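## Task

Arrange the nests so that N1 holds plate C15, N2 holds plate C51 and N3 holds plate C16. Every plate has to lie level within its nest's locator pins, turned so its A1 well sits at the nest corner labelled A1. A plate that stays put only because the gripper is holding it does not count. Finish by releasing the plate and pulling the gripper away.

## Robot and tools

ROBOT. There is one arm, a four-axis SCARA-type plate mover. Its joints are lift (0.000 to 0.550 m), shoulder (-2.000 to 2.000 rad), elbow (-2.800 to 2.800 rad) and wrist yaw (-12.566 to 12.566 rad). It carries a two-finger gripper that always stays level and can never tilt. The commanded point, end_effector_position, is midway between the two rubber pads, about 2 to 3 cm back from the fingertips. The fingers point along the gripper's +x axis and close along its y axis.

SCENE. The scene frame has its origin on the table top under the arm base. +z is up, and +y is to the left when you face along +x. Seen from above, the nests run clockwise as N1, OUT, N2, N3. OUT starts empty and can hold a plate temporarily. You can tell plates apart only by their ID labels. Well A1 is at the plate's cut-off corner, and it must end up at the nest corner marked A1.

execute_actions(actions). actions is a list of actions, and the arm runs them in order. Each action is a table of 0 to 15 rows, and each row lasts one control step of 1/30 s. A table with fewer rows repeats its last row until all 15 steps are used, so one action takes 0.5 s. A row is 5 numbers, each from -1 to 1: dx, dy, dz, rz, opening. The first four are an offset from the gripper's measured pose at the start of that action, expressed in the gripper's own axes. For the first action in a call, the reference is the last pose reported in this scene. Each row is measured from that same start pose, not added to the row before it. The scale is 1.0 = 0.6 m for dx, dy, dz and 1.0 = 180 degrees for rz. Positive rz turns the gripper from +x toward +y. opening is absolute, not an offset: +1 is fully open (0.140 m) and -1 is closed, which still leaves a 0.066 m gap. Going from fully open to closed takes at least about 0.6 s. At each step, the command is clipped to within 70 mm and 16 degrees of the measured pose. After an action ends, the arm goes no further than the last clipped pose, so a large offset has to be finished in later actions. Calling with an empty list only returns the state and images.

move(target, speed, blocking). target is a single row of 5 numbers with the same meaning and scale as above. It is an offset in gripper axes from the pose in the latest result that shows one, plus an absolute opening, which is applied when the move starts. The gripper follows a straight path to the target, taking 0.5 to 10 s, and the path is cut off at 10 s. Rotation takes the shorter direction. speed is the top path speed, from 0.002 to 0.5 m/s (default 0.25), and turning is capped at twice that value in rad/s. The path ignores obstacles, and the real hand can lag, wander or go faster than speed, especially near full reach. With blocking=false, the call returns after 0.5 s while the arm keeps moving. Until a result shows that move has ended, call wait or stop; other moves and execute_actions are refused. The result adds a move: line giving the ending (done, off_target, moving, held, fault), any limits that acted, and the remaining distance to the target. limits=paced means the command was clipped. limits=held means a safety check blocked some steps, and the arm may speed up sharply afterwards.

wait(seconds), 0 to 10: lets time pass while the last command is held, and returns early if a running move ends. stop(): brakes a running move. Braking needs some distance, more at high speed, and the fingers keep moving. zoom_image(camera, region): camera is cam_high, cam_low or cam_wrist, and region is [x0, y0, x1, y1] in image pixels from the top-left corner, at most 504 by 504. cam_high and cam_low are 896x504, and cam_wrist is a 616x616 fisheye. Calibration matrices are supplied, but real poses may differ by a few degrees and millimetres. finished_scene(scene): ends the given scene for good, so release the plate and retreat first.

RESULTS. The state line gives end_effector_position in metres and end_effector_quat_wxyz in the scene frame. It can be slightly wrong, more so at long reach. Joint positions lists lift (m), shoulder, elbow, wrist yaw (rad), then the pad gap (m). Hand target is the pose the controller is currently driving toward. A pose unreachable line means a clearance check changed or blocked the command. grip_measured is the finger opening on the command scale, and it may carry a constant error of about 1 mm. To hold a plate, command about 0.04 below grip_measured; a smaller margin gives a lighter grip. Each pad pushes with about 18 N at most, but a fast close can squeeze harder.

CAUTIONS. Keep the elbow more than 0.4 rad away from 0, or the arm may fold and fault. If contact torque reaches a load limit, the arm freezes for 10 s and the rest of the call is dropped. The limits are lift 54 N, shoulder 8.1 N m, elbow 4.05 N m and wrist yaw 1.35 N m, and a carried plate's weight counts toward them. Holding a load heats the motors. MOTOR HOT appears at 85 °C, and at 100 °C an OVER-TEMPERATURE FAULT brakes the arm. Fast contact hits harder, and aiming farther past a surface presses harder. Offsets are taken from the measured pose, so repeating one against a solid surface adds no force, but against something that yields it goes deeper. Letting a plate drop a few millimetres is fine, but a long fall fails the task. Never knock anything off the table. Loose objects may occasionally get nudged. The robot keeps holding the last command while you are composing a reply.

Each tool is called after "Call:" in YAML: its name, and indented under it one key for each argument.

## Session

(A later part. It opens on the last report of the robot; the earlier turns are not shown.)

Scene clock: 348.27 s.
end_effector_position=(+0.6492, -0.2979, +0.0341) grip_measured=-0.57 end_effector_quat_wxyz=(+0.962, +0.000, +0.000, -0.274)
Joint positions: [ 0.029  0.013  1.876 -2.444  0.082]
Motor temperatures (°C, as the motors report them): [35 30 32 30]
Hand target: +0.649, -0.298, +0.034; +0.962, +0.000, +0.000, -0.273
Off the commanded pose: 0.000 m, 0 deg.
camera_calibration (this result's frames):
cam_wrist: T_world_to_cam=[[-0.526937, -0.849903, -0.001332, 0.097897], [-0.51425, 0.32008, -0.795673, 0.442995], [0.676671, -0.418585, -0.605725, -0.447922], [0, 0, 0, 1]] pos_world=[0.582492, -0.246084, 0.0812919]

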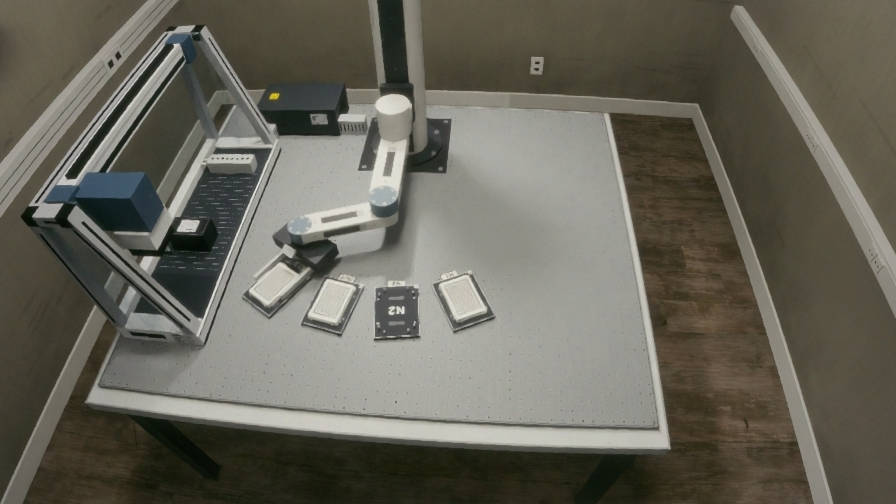

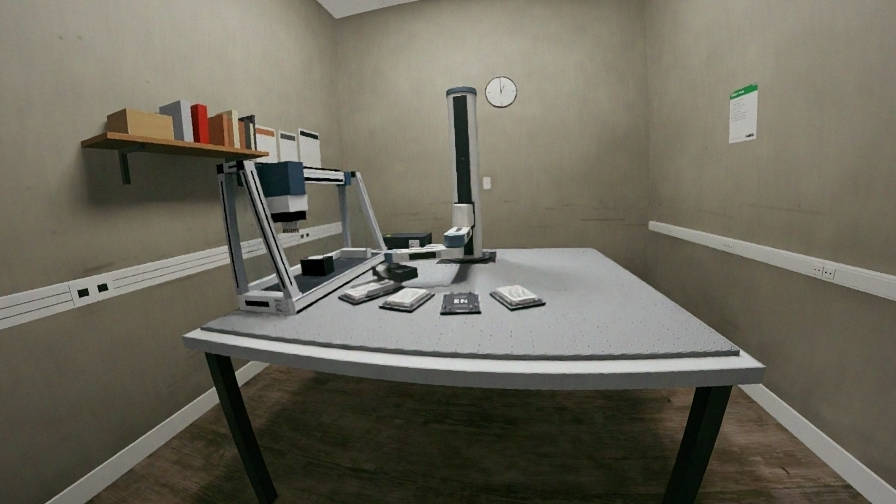

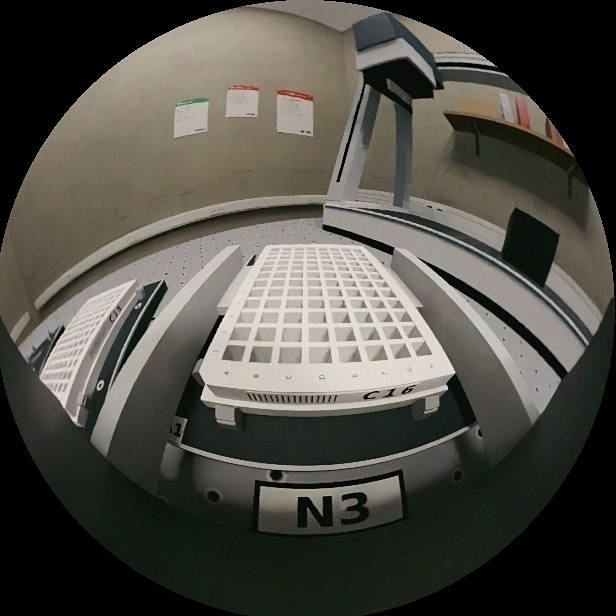

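Call:
execute_actions:
  actions:
    - [[0,0,0,0,-0.57],[0,0,0,0,-0.52],[0,0,0,0,-0.46],[0,0,0,0,-0.40],[0,0,0,0,-0.34],[0,0,0.002,0,-0.32],[0,0,0.006,0,-0.32],[0,0,0.011,0,-0.32],[0,0,0.016,0,-0.32],[0,0,0.021,0,-0.32],[0,0,0.025,0,-0.32],[0,0,0.0275,0,-0.32],[0,0,0.0285,0,-0.32]]

Call:
zoom_image:
  camera: "cam_wrist"
  region: [170, 380, 290, 480]

Call:
zoom_image:
  camera: "cam_wrist"
  region: [370, 380, 490, 480]

Call:
zoom_image:
  camera: "cam_wrist"
  region: [250, 250, 380, 300]

Call:
move:
  target: [-0.45004,0.76008,0,0.32149,-0.32]
  speed: 0.5

Call:
zoom_image:
  camera: "cam_wrist"
  region: [170, 380, 290, 480]

Call:
zoom_image:
  camera: "cam_wrist"
  region: [370, 380, 490, 480]

Call:
zoom_image:
  camera: "cam_wrist"
  region: [250, 250, 380, 300]

Scene clock: 359.93 s.
end_effector_position=(+0.6492, -0.2979, +0.0514) grip_measured=-0.32 end_effector_quat_wxyz=(+0.962, +0.000, +0.000, -0.274)
Joint positions: [ 0.046  0.013  1.877 -2.444  0.091]
Motor temperatures (°C, as the motors report them): [35 30 32 30]
Hand target: +0.649, -0.298, +0.051; +0.962, +0.000, +0.000, -0.274
Off the commanded pose: 0.000 m, 0 deg.
camera_calibration (this result's frames):
cam_wrist: T_world_to_cam=[[-0.526923, -0.849912, -0.001332, 0.0979114], [-0.514255, 0.320072, -0.795673, 0.456744], [0.676678, -0.418573, -0.605725, -0.437461], [0, 0, 0, 1]] pos_world=[0.582496, -0.246084, 0.0985683]

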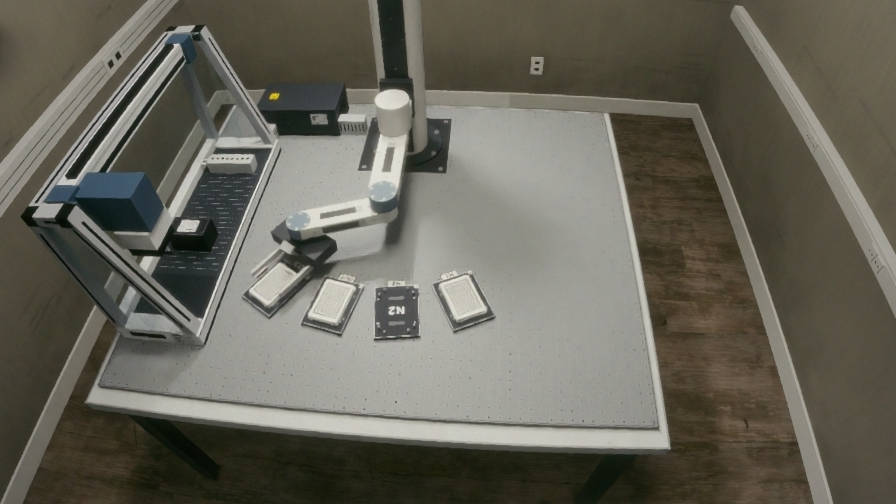

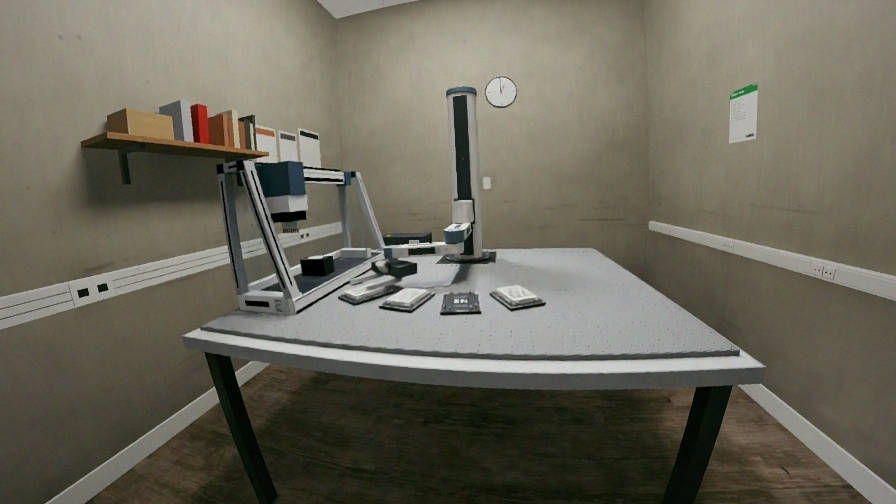

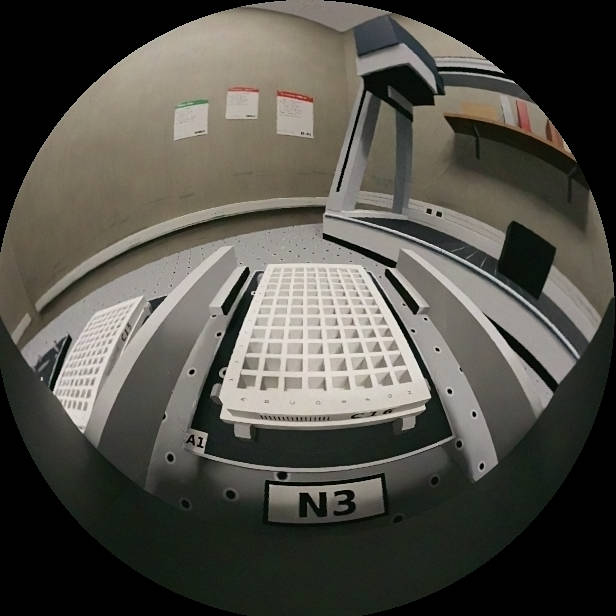

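Region (170, 380, 290, 480) of cam_wrist's 616x616 image, scaled by 4.200, with more detail than that image has.

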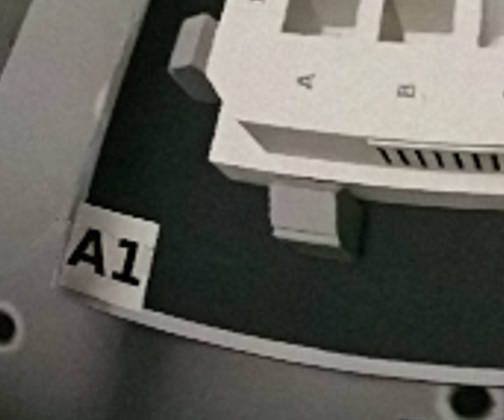

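Region (370, 380, 490, 480) of cam_wrist's 616x616 image, scaled by 4.200, with more detail than that image has.

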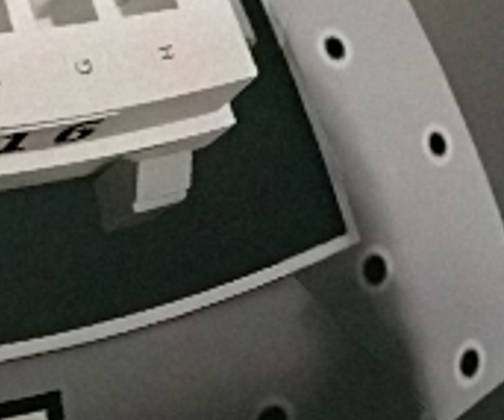

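Region (250, 250, 380, 300) of cam_wrist's 616x616 image, scaled by 3.877, with more detail than that image has; it fills the top 194 rows of this view, and the rest is white.

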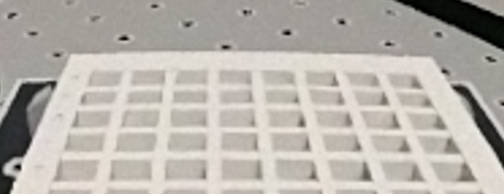

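Scene clock: 361.67 s.
end_effector_position=(+0.6596, +0.2320, +0.0514) grip_measured=-0.32 end_effector_quat_wxyz=(+0.974, +0.000, +0.000, +0.226)
Joint positions: [ 0.046  1.082  1.734 -2.36   0.091]
Motor temperatures (°C, as the motors report them): [35 30 32 30]
Hand target: +0.660, +0.232, +0.051; +0.974, +0.000, +0.000, +0.226
Off the commanded pose: 0.000 m, 0 deg.
move: done; limits=paced
camera_calibration (this result's frames):
cam_wrist: T_world_to_cam=[[0.439252, -0.898363, -0.001332, -0.0723241], [-0.544627, -0.265114, -0.795673, 0.44828], [0.71445, 0.350226, -0.605725, -0.425958], [0, 0, 0, 1]] pos_world=[0.58024, 0.203054, 0.0985746]

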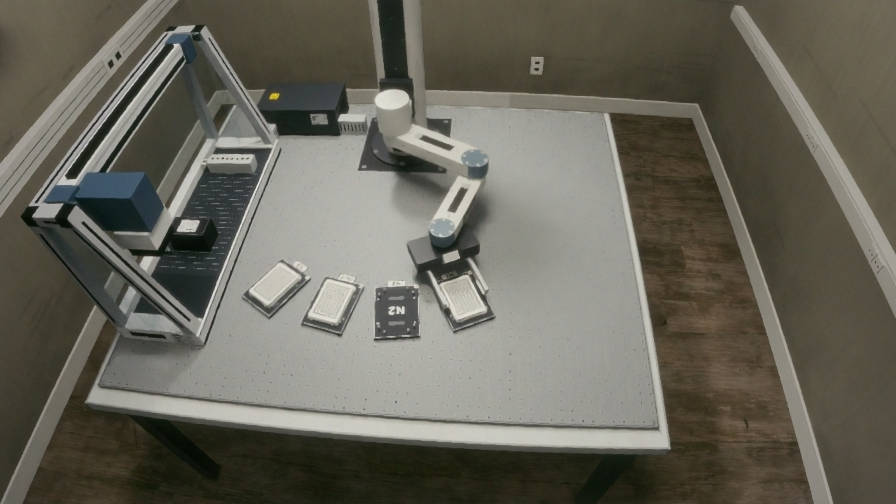

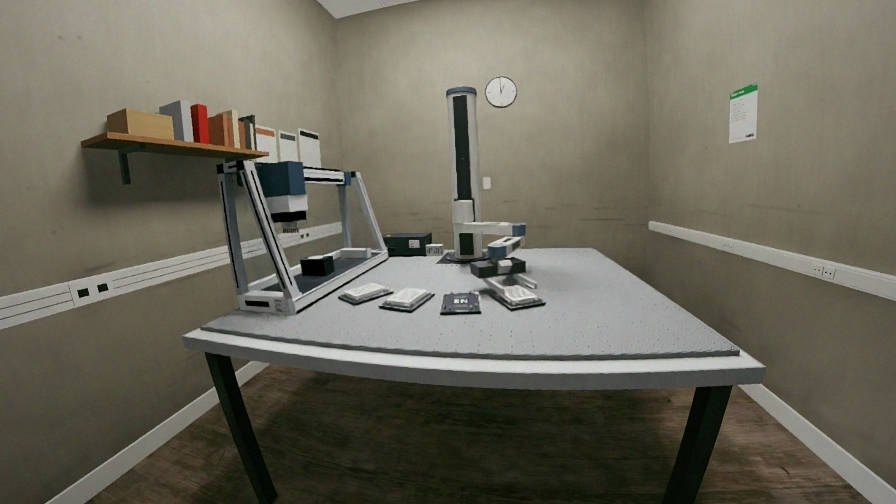

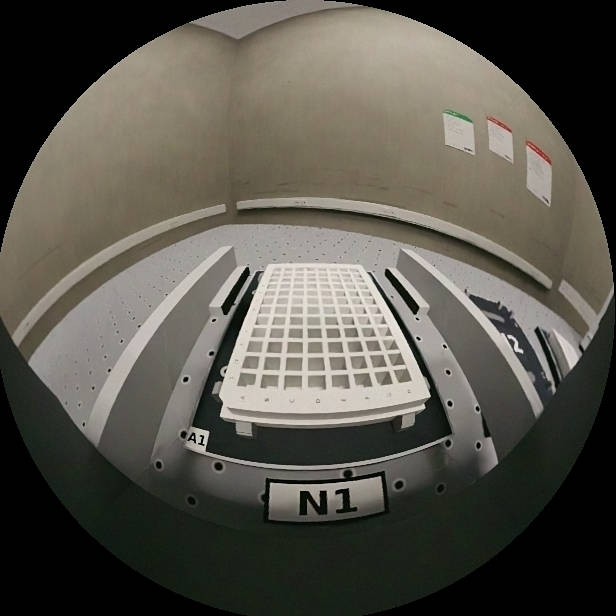

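Region (170, 380, 290, 480) of cam_wrist's 616x616 image, scaled by 4.200, with more detail than that image has.

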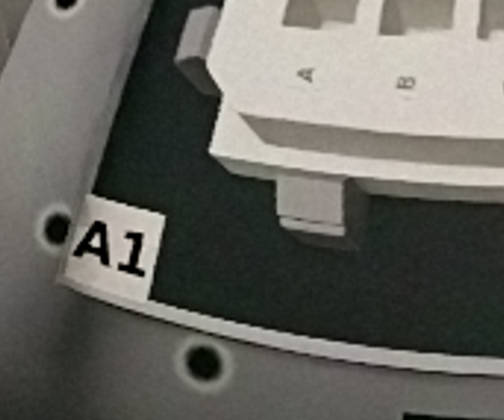

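Region (370, 380, 490, 480) of cam_wrist's 616x616 image, scaled by 4.200, with more detail than that image has.

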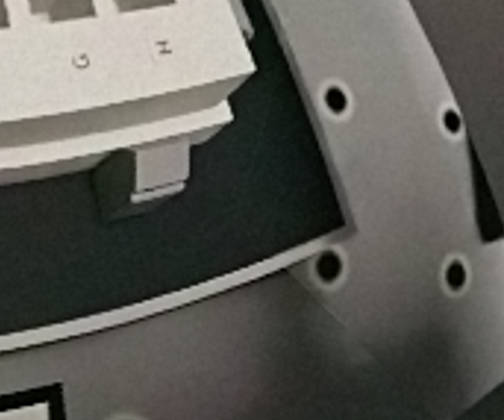

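Region (250, 250, 380, 300) of cam_wrist's 616x616 image, scaled by 3.877, with more detail than that image has; it fills the top 194 rows of this view, and the rest is white.

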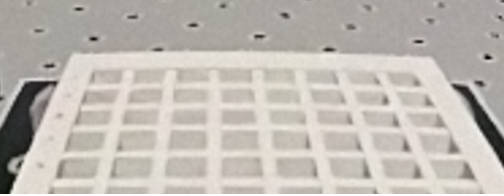

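Call:
execute_actions:
  actions:
    - [[0.001,0.0002,-0.003,-0.0005,-0.32],[0.001,0.0002,-0.007,-0.0005,-0.33],[0.001,0.0002,-0.012,-0.0005,-0.35],[0.001,0.0002,-0.017,-0.0005,-0.37],[0.001,0.0002,-0.0215,-0.0005,-0.39],[0.001,0.0002,-0.025,-0.0005,-0.41],[0.001,0.0002,-0.0275,-0.0005,-0.43],[0.001,0.0002,-0.0292,-0.0005,-0.45],[0.001,0.0002,-0.0292,-0.0005,-0.475],[0.001,0.0002,-0.0292,-0.0005,-0.50],[0.001,0.0002,-0.0292,-0.0005,-0.525],[0.001,0.0002,-0.0292,-0.0005,-0.55],[0.001,0.0002,-0.0292,-0.0005,-0.575],[0.001,0.0002,-0.0292,-0.0005,-0.60],[0.001,0.0002,-0.0292,-0.0005,-0.62]]

Call:
zoom_image:
  camera: "cam_wrist"
  region: [150, 340, 490, 490]

Scene clock: 385.37 s.
end_effector_position=(+0.6601, +0.2324, +0.0338) grip_measured=-0.57 end_effector_quat_wxyz=(+0.974, +0.000, +0.000, +0.225)
Joint positions: [ 0.029  1.081  1.738 -2.365  0.082]
Motor temperatures (°C, as the motors report them): [35 30 32 30]
Hand target: +0.660, +0.232, +0.034; +0.974, +0.000, +0.000, +0.225
Off the commanded pose: 0.000 m, 0 deg.
camera_calibration (this result's frames):
cam_wrist: T_world_to_cam=[[0.4381, -0.898925, -0.001332, -0.0712762], [-0.544967, -0.264416, -0.795673, 0.434728], [0.714898, 0.34931, -0.605725, -0.437142], [0, 0, 0, 1]] pos_world=[0.580651, 0.203575, 0.081018]

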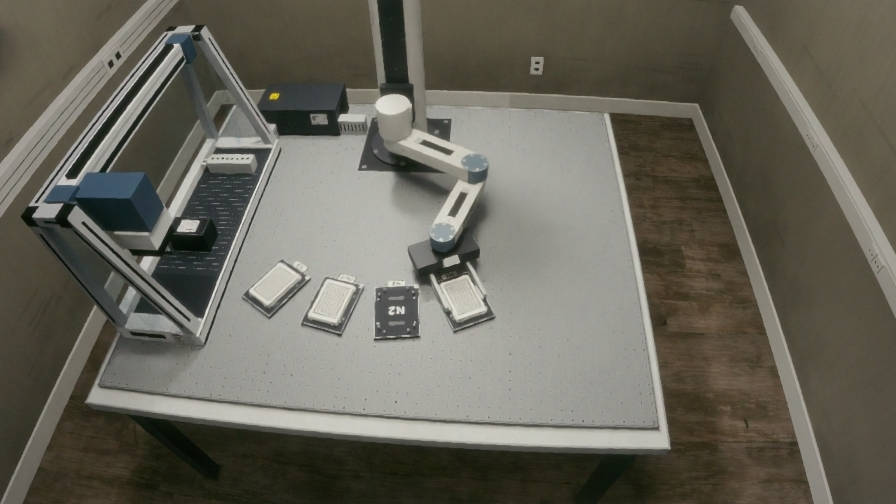

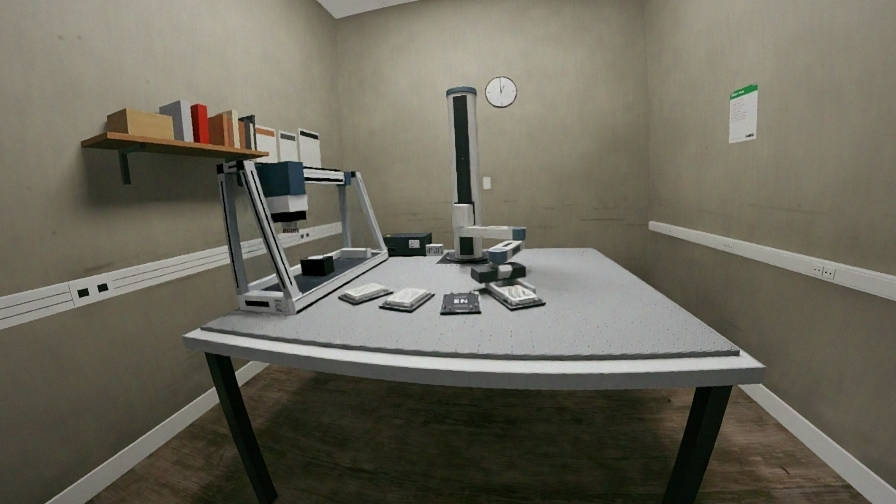

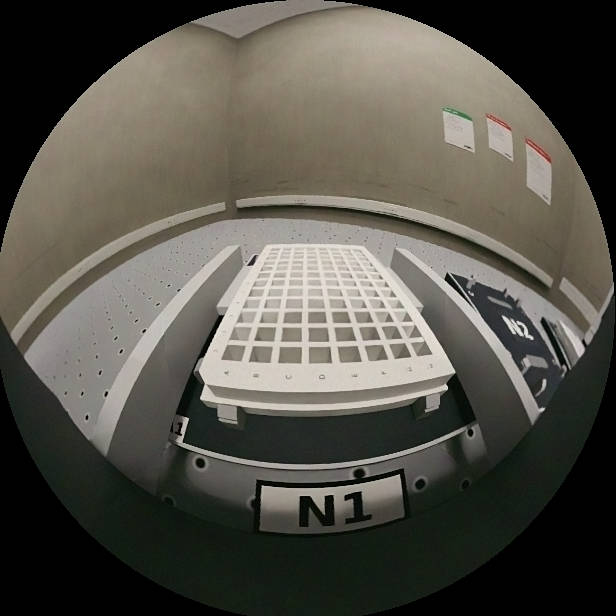

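Region (150, 340, 490, 490) of cam_wrist's 616x616 image, scaled by 1.482, with more detail than that image has; it fills the top 222 rows of this view, and the rest is white.

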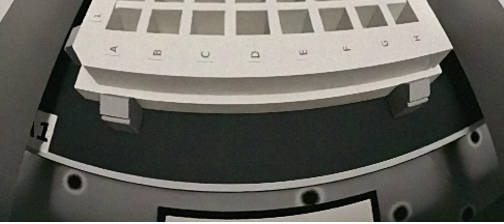

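Call:
execute_actions:
  actions:
    - [[0,0,0,0,-0.62],[0,0,0.001,0,-0.62],[0,0,0.003,0,-0.62],[0,0,0.006,0,-0.62],[0,0,0.010,0,-0.62],[0,0,0.014,0,-0.62],[0,0,0.018,0,-0.62],[0,0,0.021,0,-0.62],[0,0,0.0235,0,-0.62],[0,0,0.025,0,-0.62],[0,0,0.026,0,-0.62]]

Call:
move:
  target: [-0.05765,-0.29582,0,-0.10154,-0.62]
  speed: 0.5

Call:
zoom_image:
  camera: "cam_wrist"
  region: [170, 380, 290, 480]

Call:
zoom_image:
  camera: "cam_wrist"
  region: [370, 380, 490, 480]

Scene clock: 399.37 s.
end_effector_position=(+0.6601, +0.2324, +0.0495) grip_measured=-0.57 end_effector_quat_wxyz=(+0.974, +0.000, +0.000, +0.225)
Joint positions: [ 0.044  1.081  1.738 -2.365  0.082]
Motor temperatures (°C, as the motors report them): [35 30 32 30]
Hand target: +0.660, +0.232, +0.049; +0.974, +0.000, +0.000, +0.225
Off the commanded pose: 0.000 m, 0 deg.
camera_calibration (this result's frames):
cam_wrist: T_world_to_cam=[[0.438107, -0.898922, -0.001332, -0.0712582], [-0.544965, -0.26442, -0.795673, 0.447162], [0.714896, 0.349315, -0.605725, -0.427677], [0, 0, 0, 1]] pos_world=[0.580651, 0.203577, 0.0966449]

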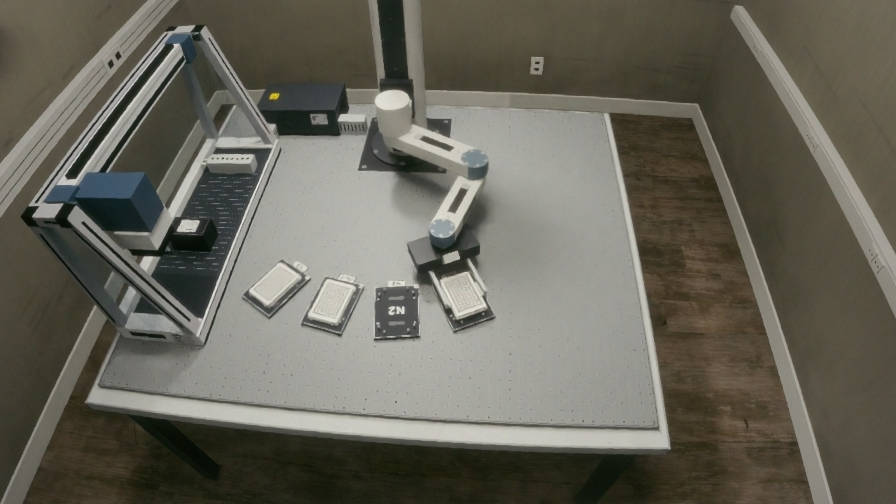

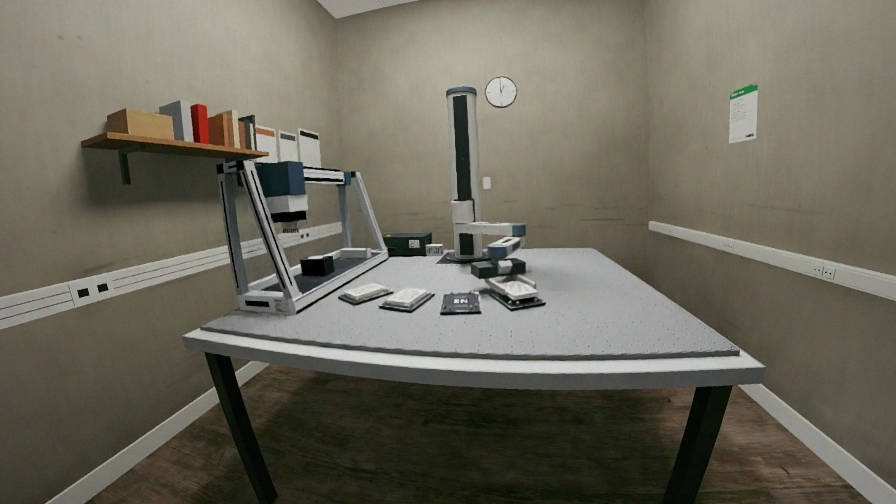

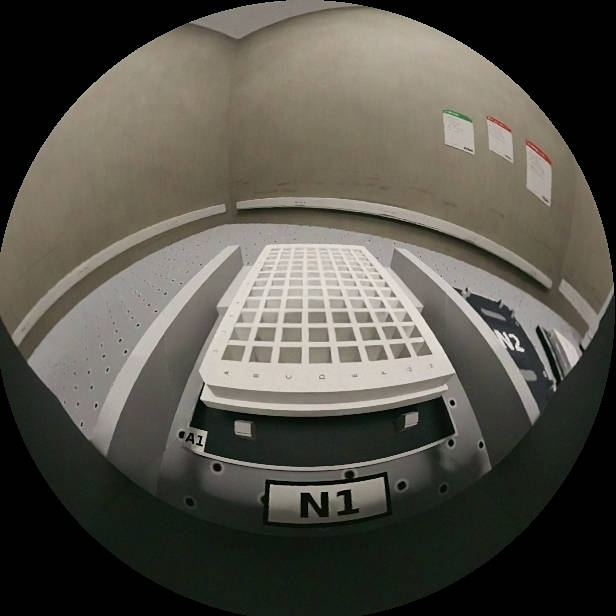

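Scene clock: 400.23 s.
end_effector_position=(+0.7069, +0.0576, +0.0494) grip_measured=-0.57 end_effector_quat_wxyz=(+0.998, +0.000, +0.000, +0.068)
Joint positions: [ 0.044  0.742  1.721 -2.328  0.082]
Motor temperatures (°C, as the motors report them): [35 30 32 30]
Hand target: +0.707, +0.058, +0.049; +0.998, +0.000, +0.000, +0.068
Off the commanded pose: 0.000 m, 0 deg.
move: done
camera_calibration (this result's frames):
cam_wrist: T_world_to_cam=[[0.134139, -0.990962, -0.001332, -0.0287404], [-0.600393, -0.080201, -0.795673, 0.455025], [0.788375, 0.10753, -0.605725, -0.438109], [0, 0, 0, 1]] pos_world=[0.622443, 0.0551228, 0.0966395]

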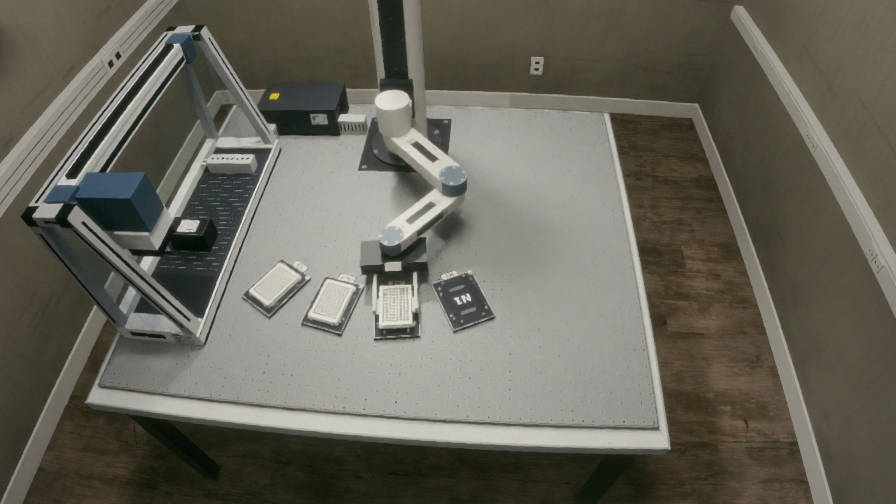

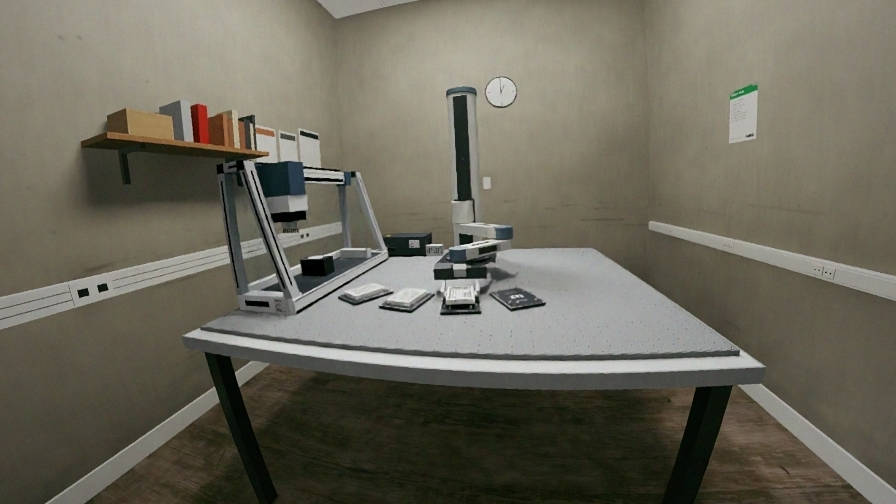

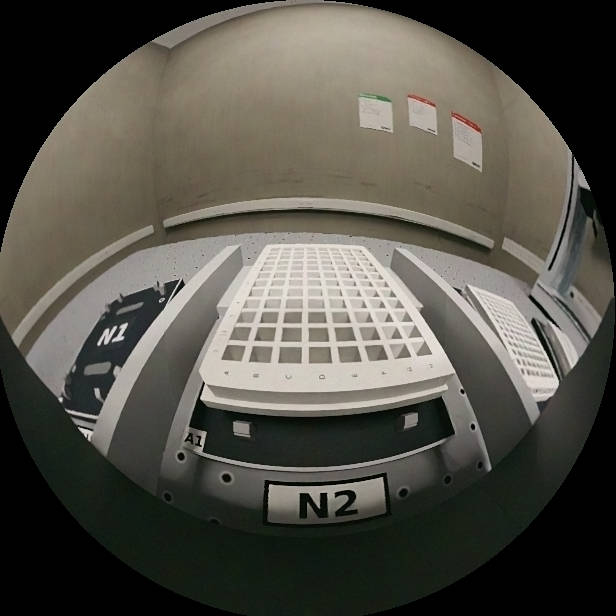

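Region (170, 380, 290, 480) of cam_wrist's 616x616 image, scaled by 4.200, with more detail than that image has.

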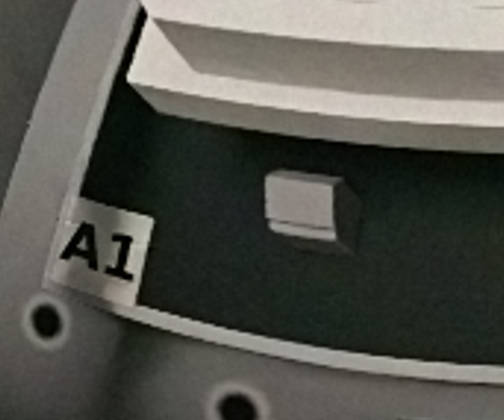

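Region (370, 380, 490, 480) of cam_wrist's 616x616 image, scaled by 4.200, with more detail than that image has.

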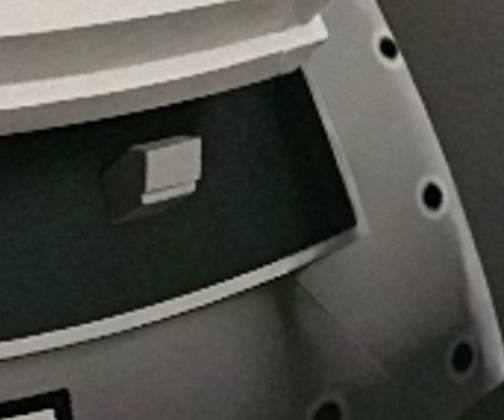

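Call:
execute_actions:
  actions:
    - [[-0.0001,0.0005,-0.001,0.0006,-0.62],[-0.0001,0.0005,-0.003,0.0006,-0.62],[-0.0001,0.0005,-0.006,0.0006,-0.62],[-0.0001,0.0005,-0.009,0.0006,-0.62],[-0.0001,0.0005,-0.012,0.0006,-0.62],[-0.0001,0.0005,-0.015,0.0006,-0.62],[-0.0001,0.0005,-0.018,0.0006,-0.62],[-0.0001,0.0005,-0.0205,0.0006,-0.62],[-0.0001,0.0005,-0.0225,0.0006,-0.62],[-0.0001,0.0005,-0.024,0.0006,-0.62],[-0.0001,0.0005,-0.0251,0.0006,-0.62],[-0.0001,0.0005,-0.0257,0.0006,-0.62]]

Call:
zoom_image:
  camera: "cam_wrist"
  region: [150, 340, 490, 490]

Scene clock: 427.40 s.
end_effector_position=(+0.7068, +0.0578, +0.0340) grip_measured=-0.57 end_effector_quat_wxyz=(+0.998, +0.000, +0.000, +0.068)
Joint positions: [ 0.029  0.742  1.721 -2.326  0.082]
Motor temperatures (°C, as the motors report them): [35 30 32 30]
Hand target: +0.707, +0.058, +0.034; +0.998, +0.000, +0.000, +0.069
Off the commanded pose: 0.000 m, 0 deg.
camera_calibration (this result's frames):
cam_wrist: T_world_to_cam=[[0.135666, -0.990754, -0.001332, -0.0296523], [-0.600269, -0.0811262, -0.795673, 0.442647], [0.788208, 0.108745, -0.605725, -0.447389], [0, 0, 0, 1]] pos_world=[0.622366, 0.0551835, 0.0811678]

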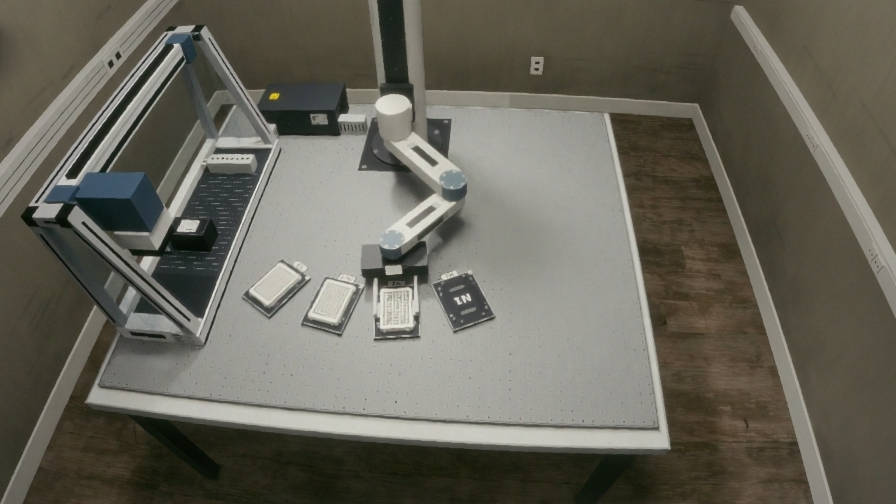

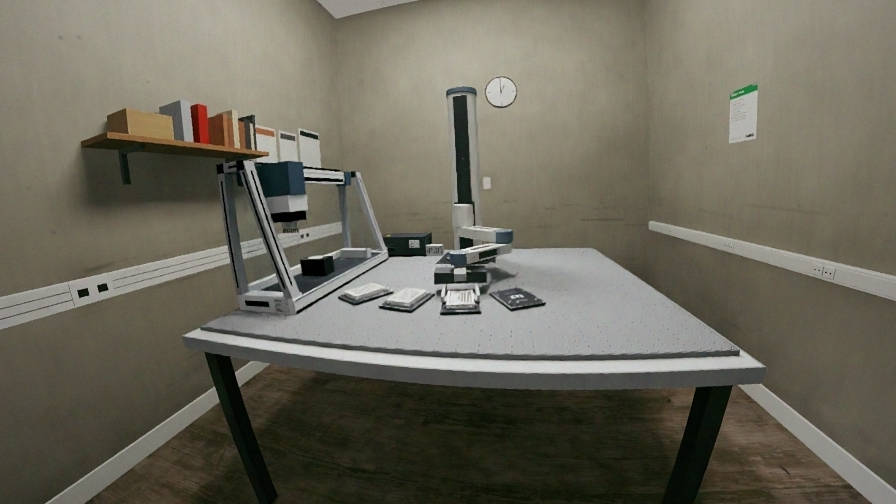

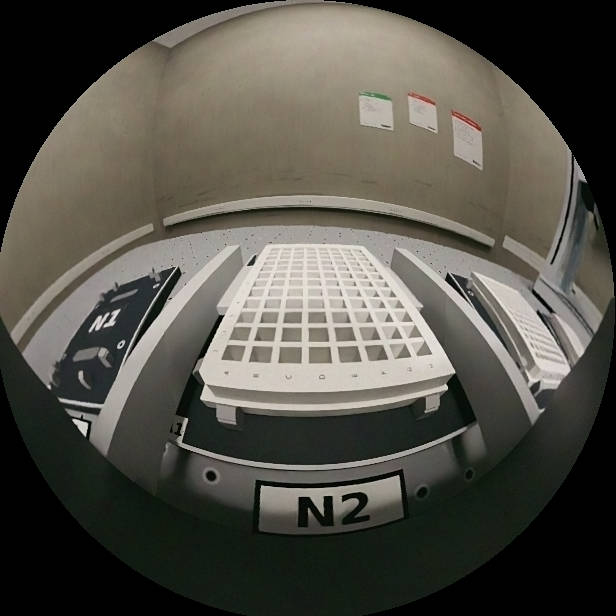

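Region (150, 340, 490, 490) of cam_wrist's 616x616 image, scaled by 1.482, with more detail than that image has; it fills the top 222 rows of this view, and the rest is white.

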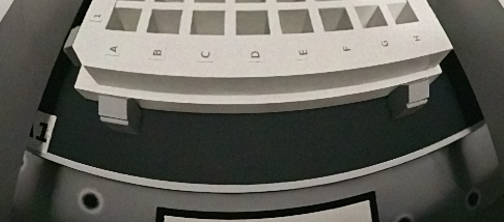

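Call:
execute_actions:
  actions:
    - [[0,0,0,0,-0.57],[0,0,0,0,-0.52],[0,0,0,0,-0.46],[0,0,0,0,-0.40],[0,0,0,0,-0.36],[0,0,0.002,0,-0.34],[0,0,0.006,0,-0.34],[0,0,0.010,0,-0.34],[0,0,0.014,0,-0.34],[0,0,0.018,0,-0.34],[0,0,0.0205,0,-0.34],[0,0,0.022,0,-0.34]]

Call:
move:
  target: [-0.05873,-0.29257,0,-0.11284,-0.34]
  speed: 0.5

Call:
zoom_image:
  camera: "cam_wrist"
  region: [150, 340, 490, 490]

Scene clock: 438.30 s.
end_effector_position=(+0.7068, +0.0578, +0.0473) grip_measured=-0.34 end_effector_quat_wxyz=(+0.998, +0.000, +0.000, +0.068)
Joint positions: [ 0.042  0.742  1.721 -2.326  0.09 ]
Motor temperatures (°C, as the motors report them): [35 30 32 30]
Hand target: +0.707, +0.058, +0.047; +0.998, +0.000, +0.000, +0.068
Off the commanded pose: 0.000 m, 0 deg.
camera_calibration (this result's frames):
cam_wrist: T_world_to_cam=[[0.135671, -0.990753, -0.001332, -0.0296391], [-0.600269, -0.0811295, -0.795673, 0.453213], [0.788207, 0.108749, -0.605725, -0.439349], [0, 0, 0, 1]] pos_world=[0.622369, 0.0551829, 0.0944449]

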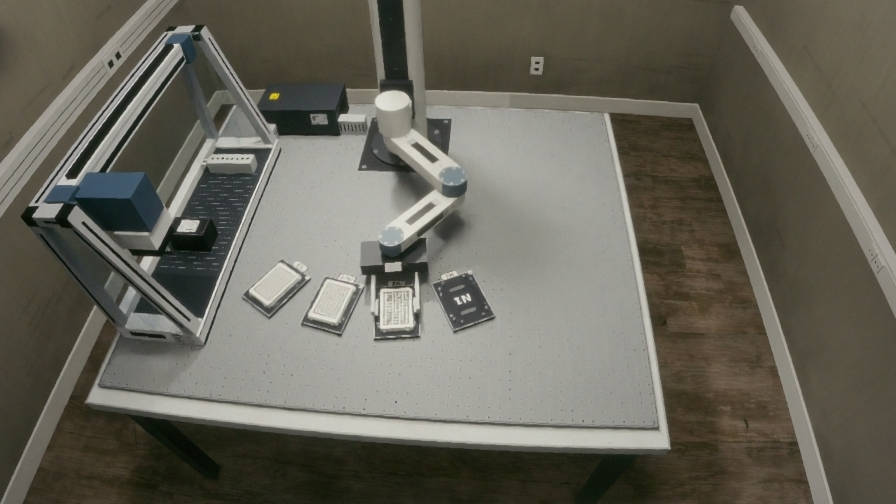

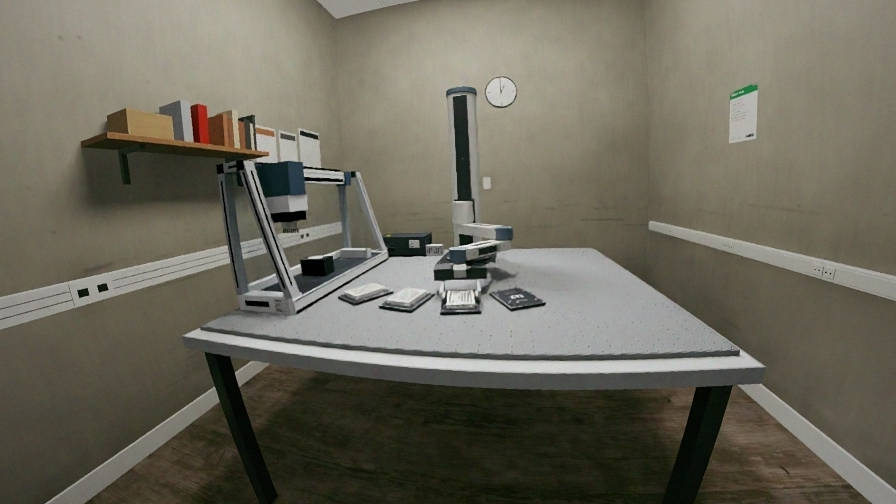

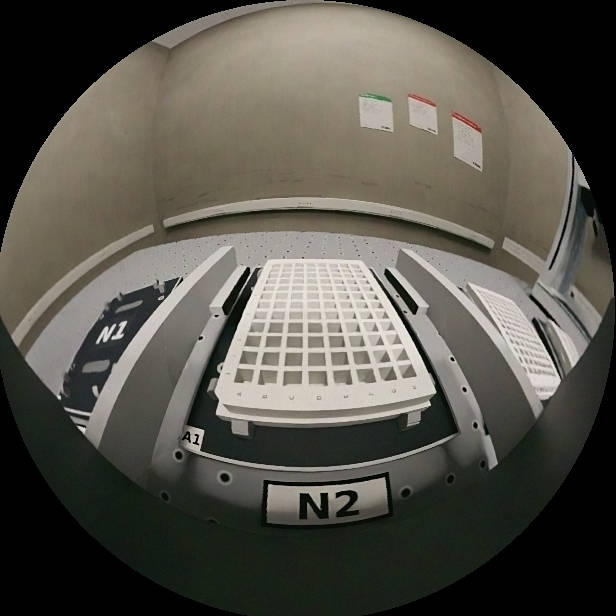

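Scene clock: 439.17 s.
end_effector_position=(+0.6959, -0.1211, +0.0472) grip_measured=-0.34 end_effector_quat_wxyz=(+0.994, +0.000, +0.000, -0.109)
Joint positions: [ 0.042  0.413  1.719 -2.349  0.09 ]
Motor temperatures (°C, as the motors report them): [35 30 32 30]
Hand target: +0.696, -0.121, +0.047; +0.994, +0.000, +0.000, -0.109
Off the commanded pose: 0.000 m, 0 deg.
move: done
camera_calibration (this result's frames):
cam_wrist: T_world_to_cam=[[-0.216593, -0.976261, -0.001332, 0.0415388], [-0.591117, 0.132231, -0.795673, 0.451568], [0.776961, -0.17155, -0.605725, -0.437356], [0, 0, 0, 1]] pos_world=[0.615735, -0.0941869, 0.0944387]

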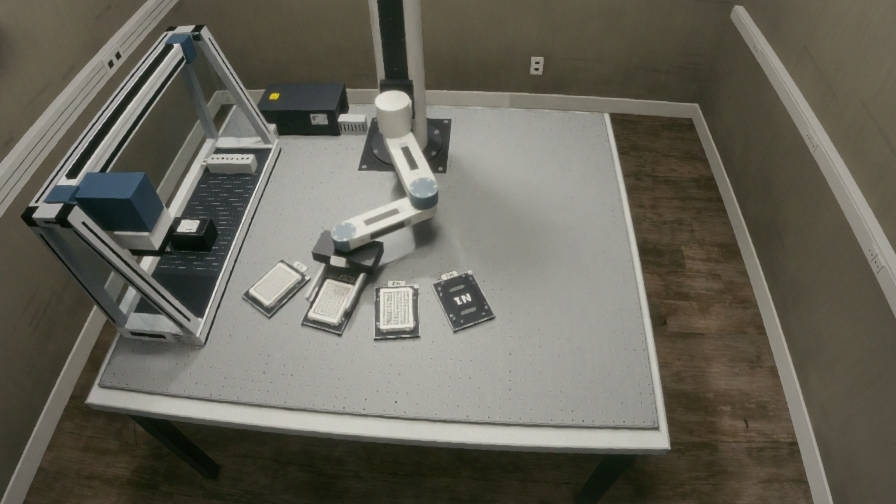

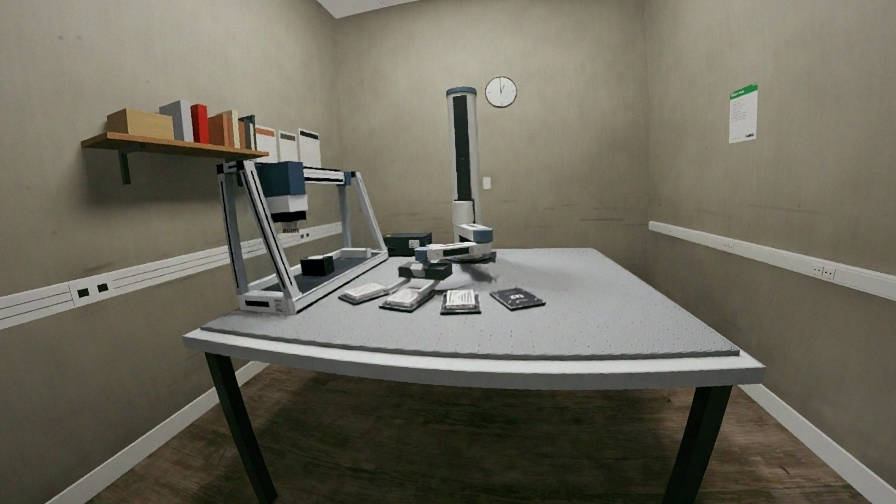

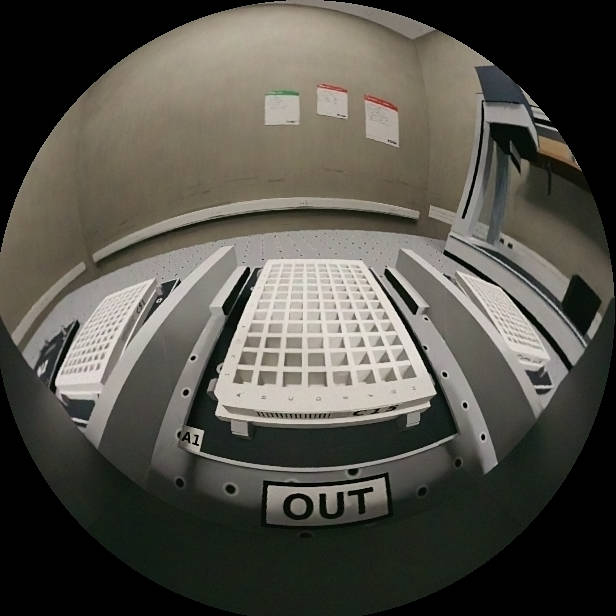

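Region (150, 340, 490, 490) of cam_wrist's 616x616 image, scaled by 1.482, with more detail than that image has; it fills the top 222 rows of this view, and the rest is white.

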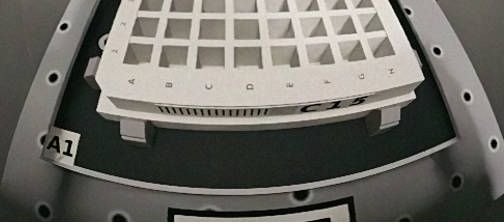

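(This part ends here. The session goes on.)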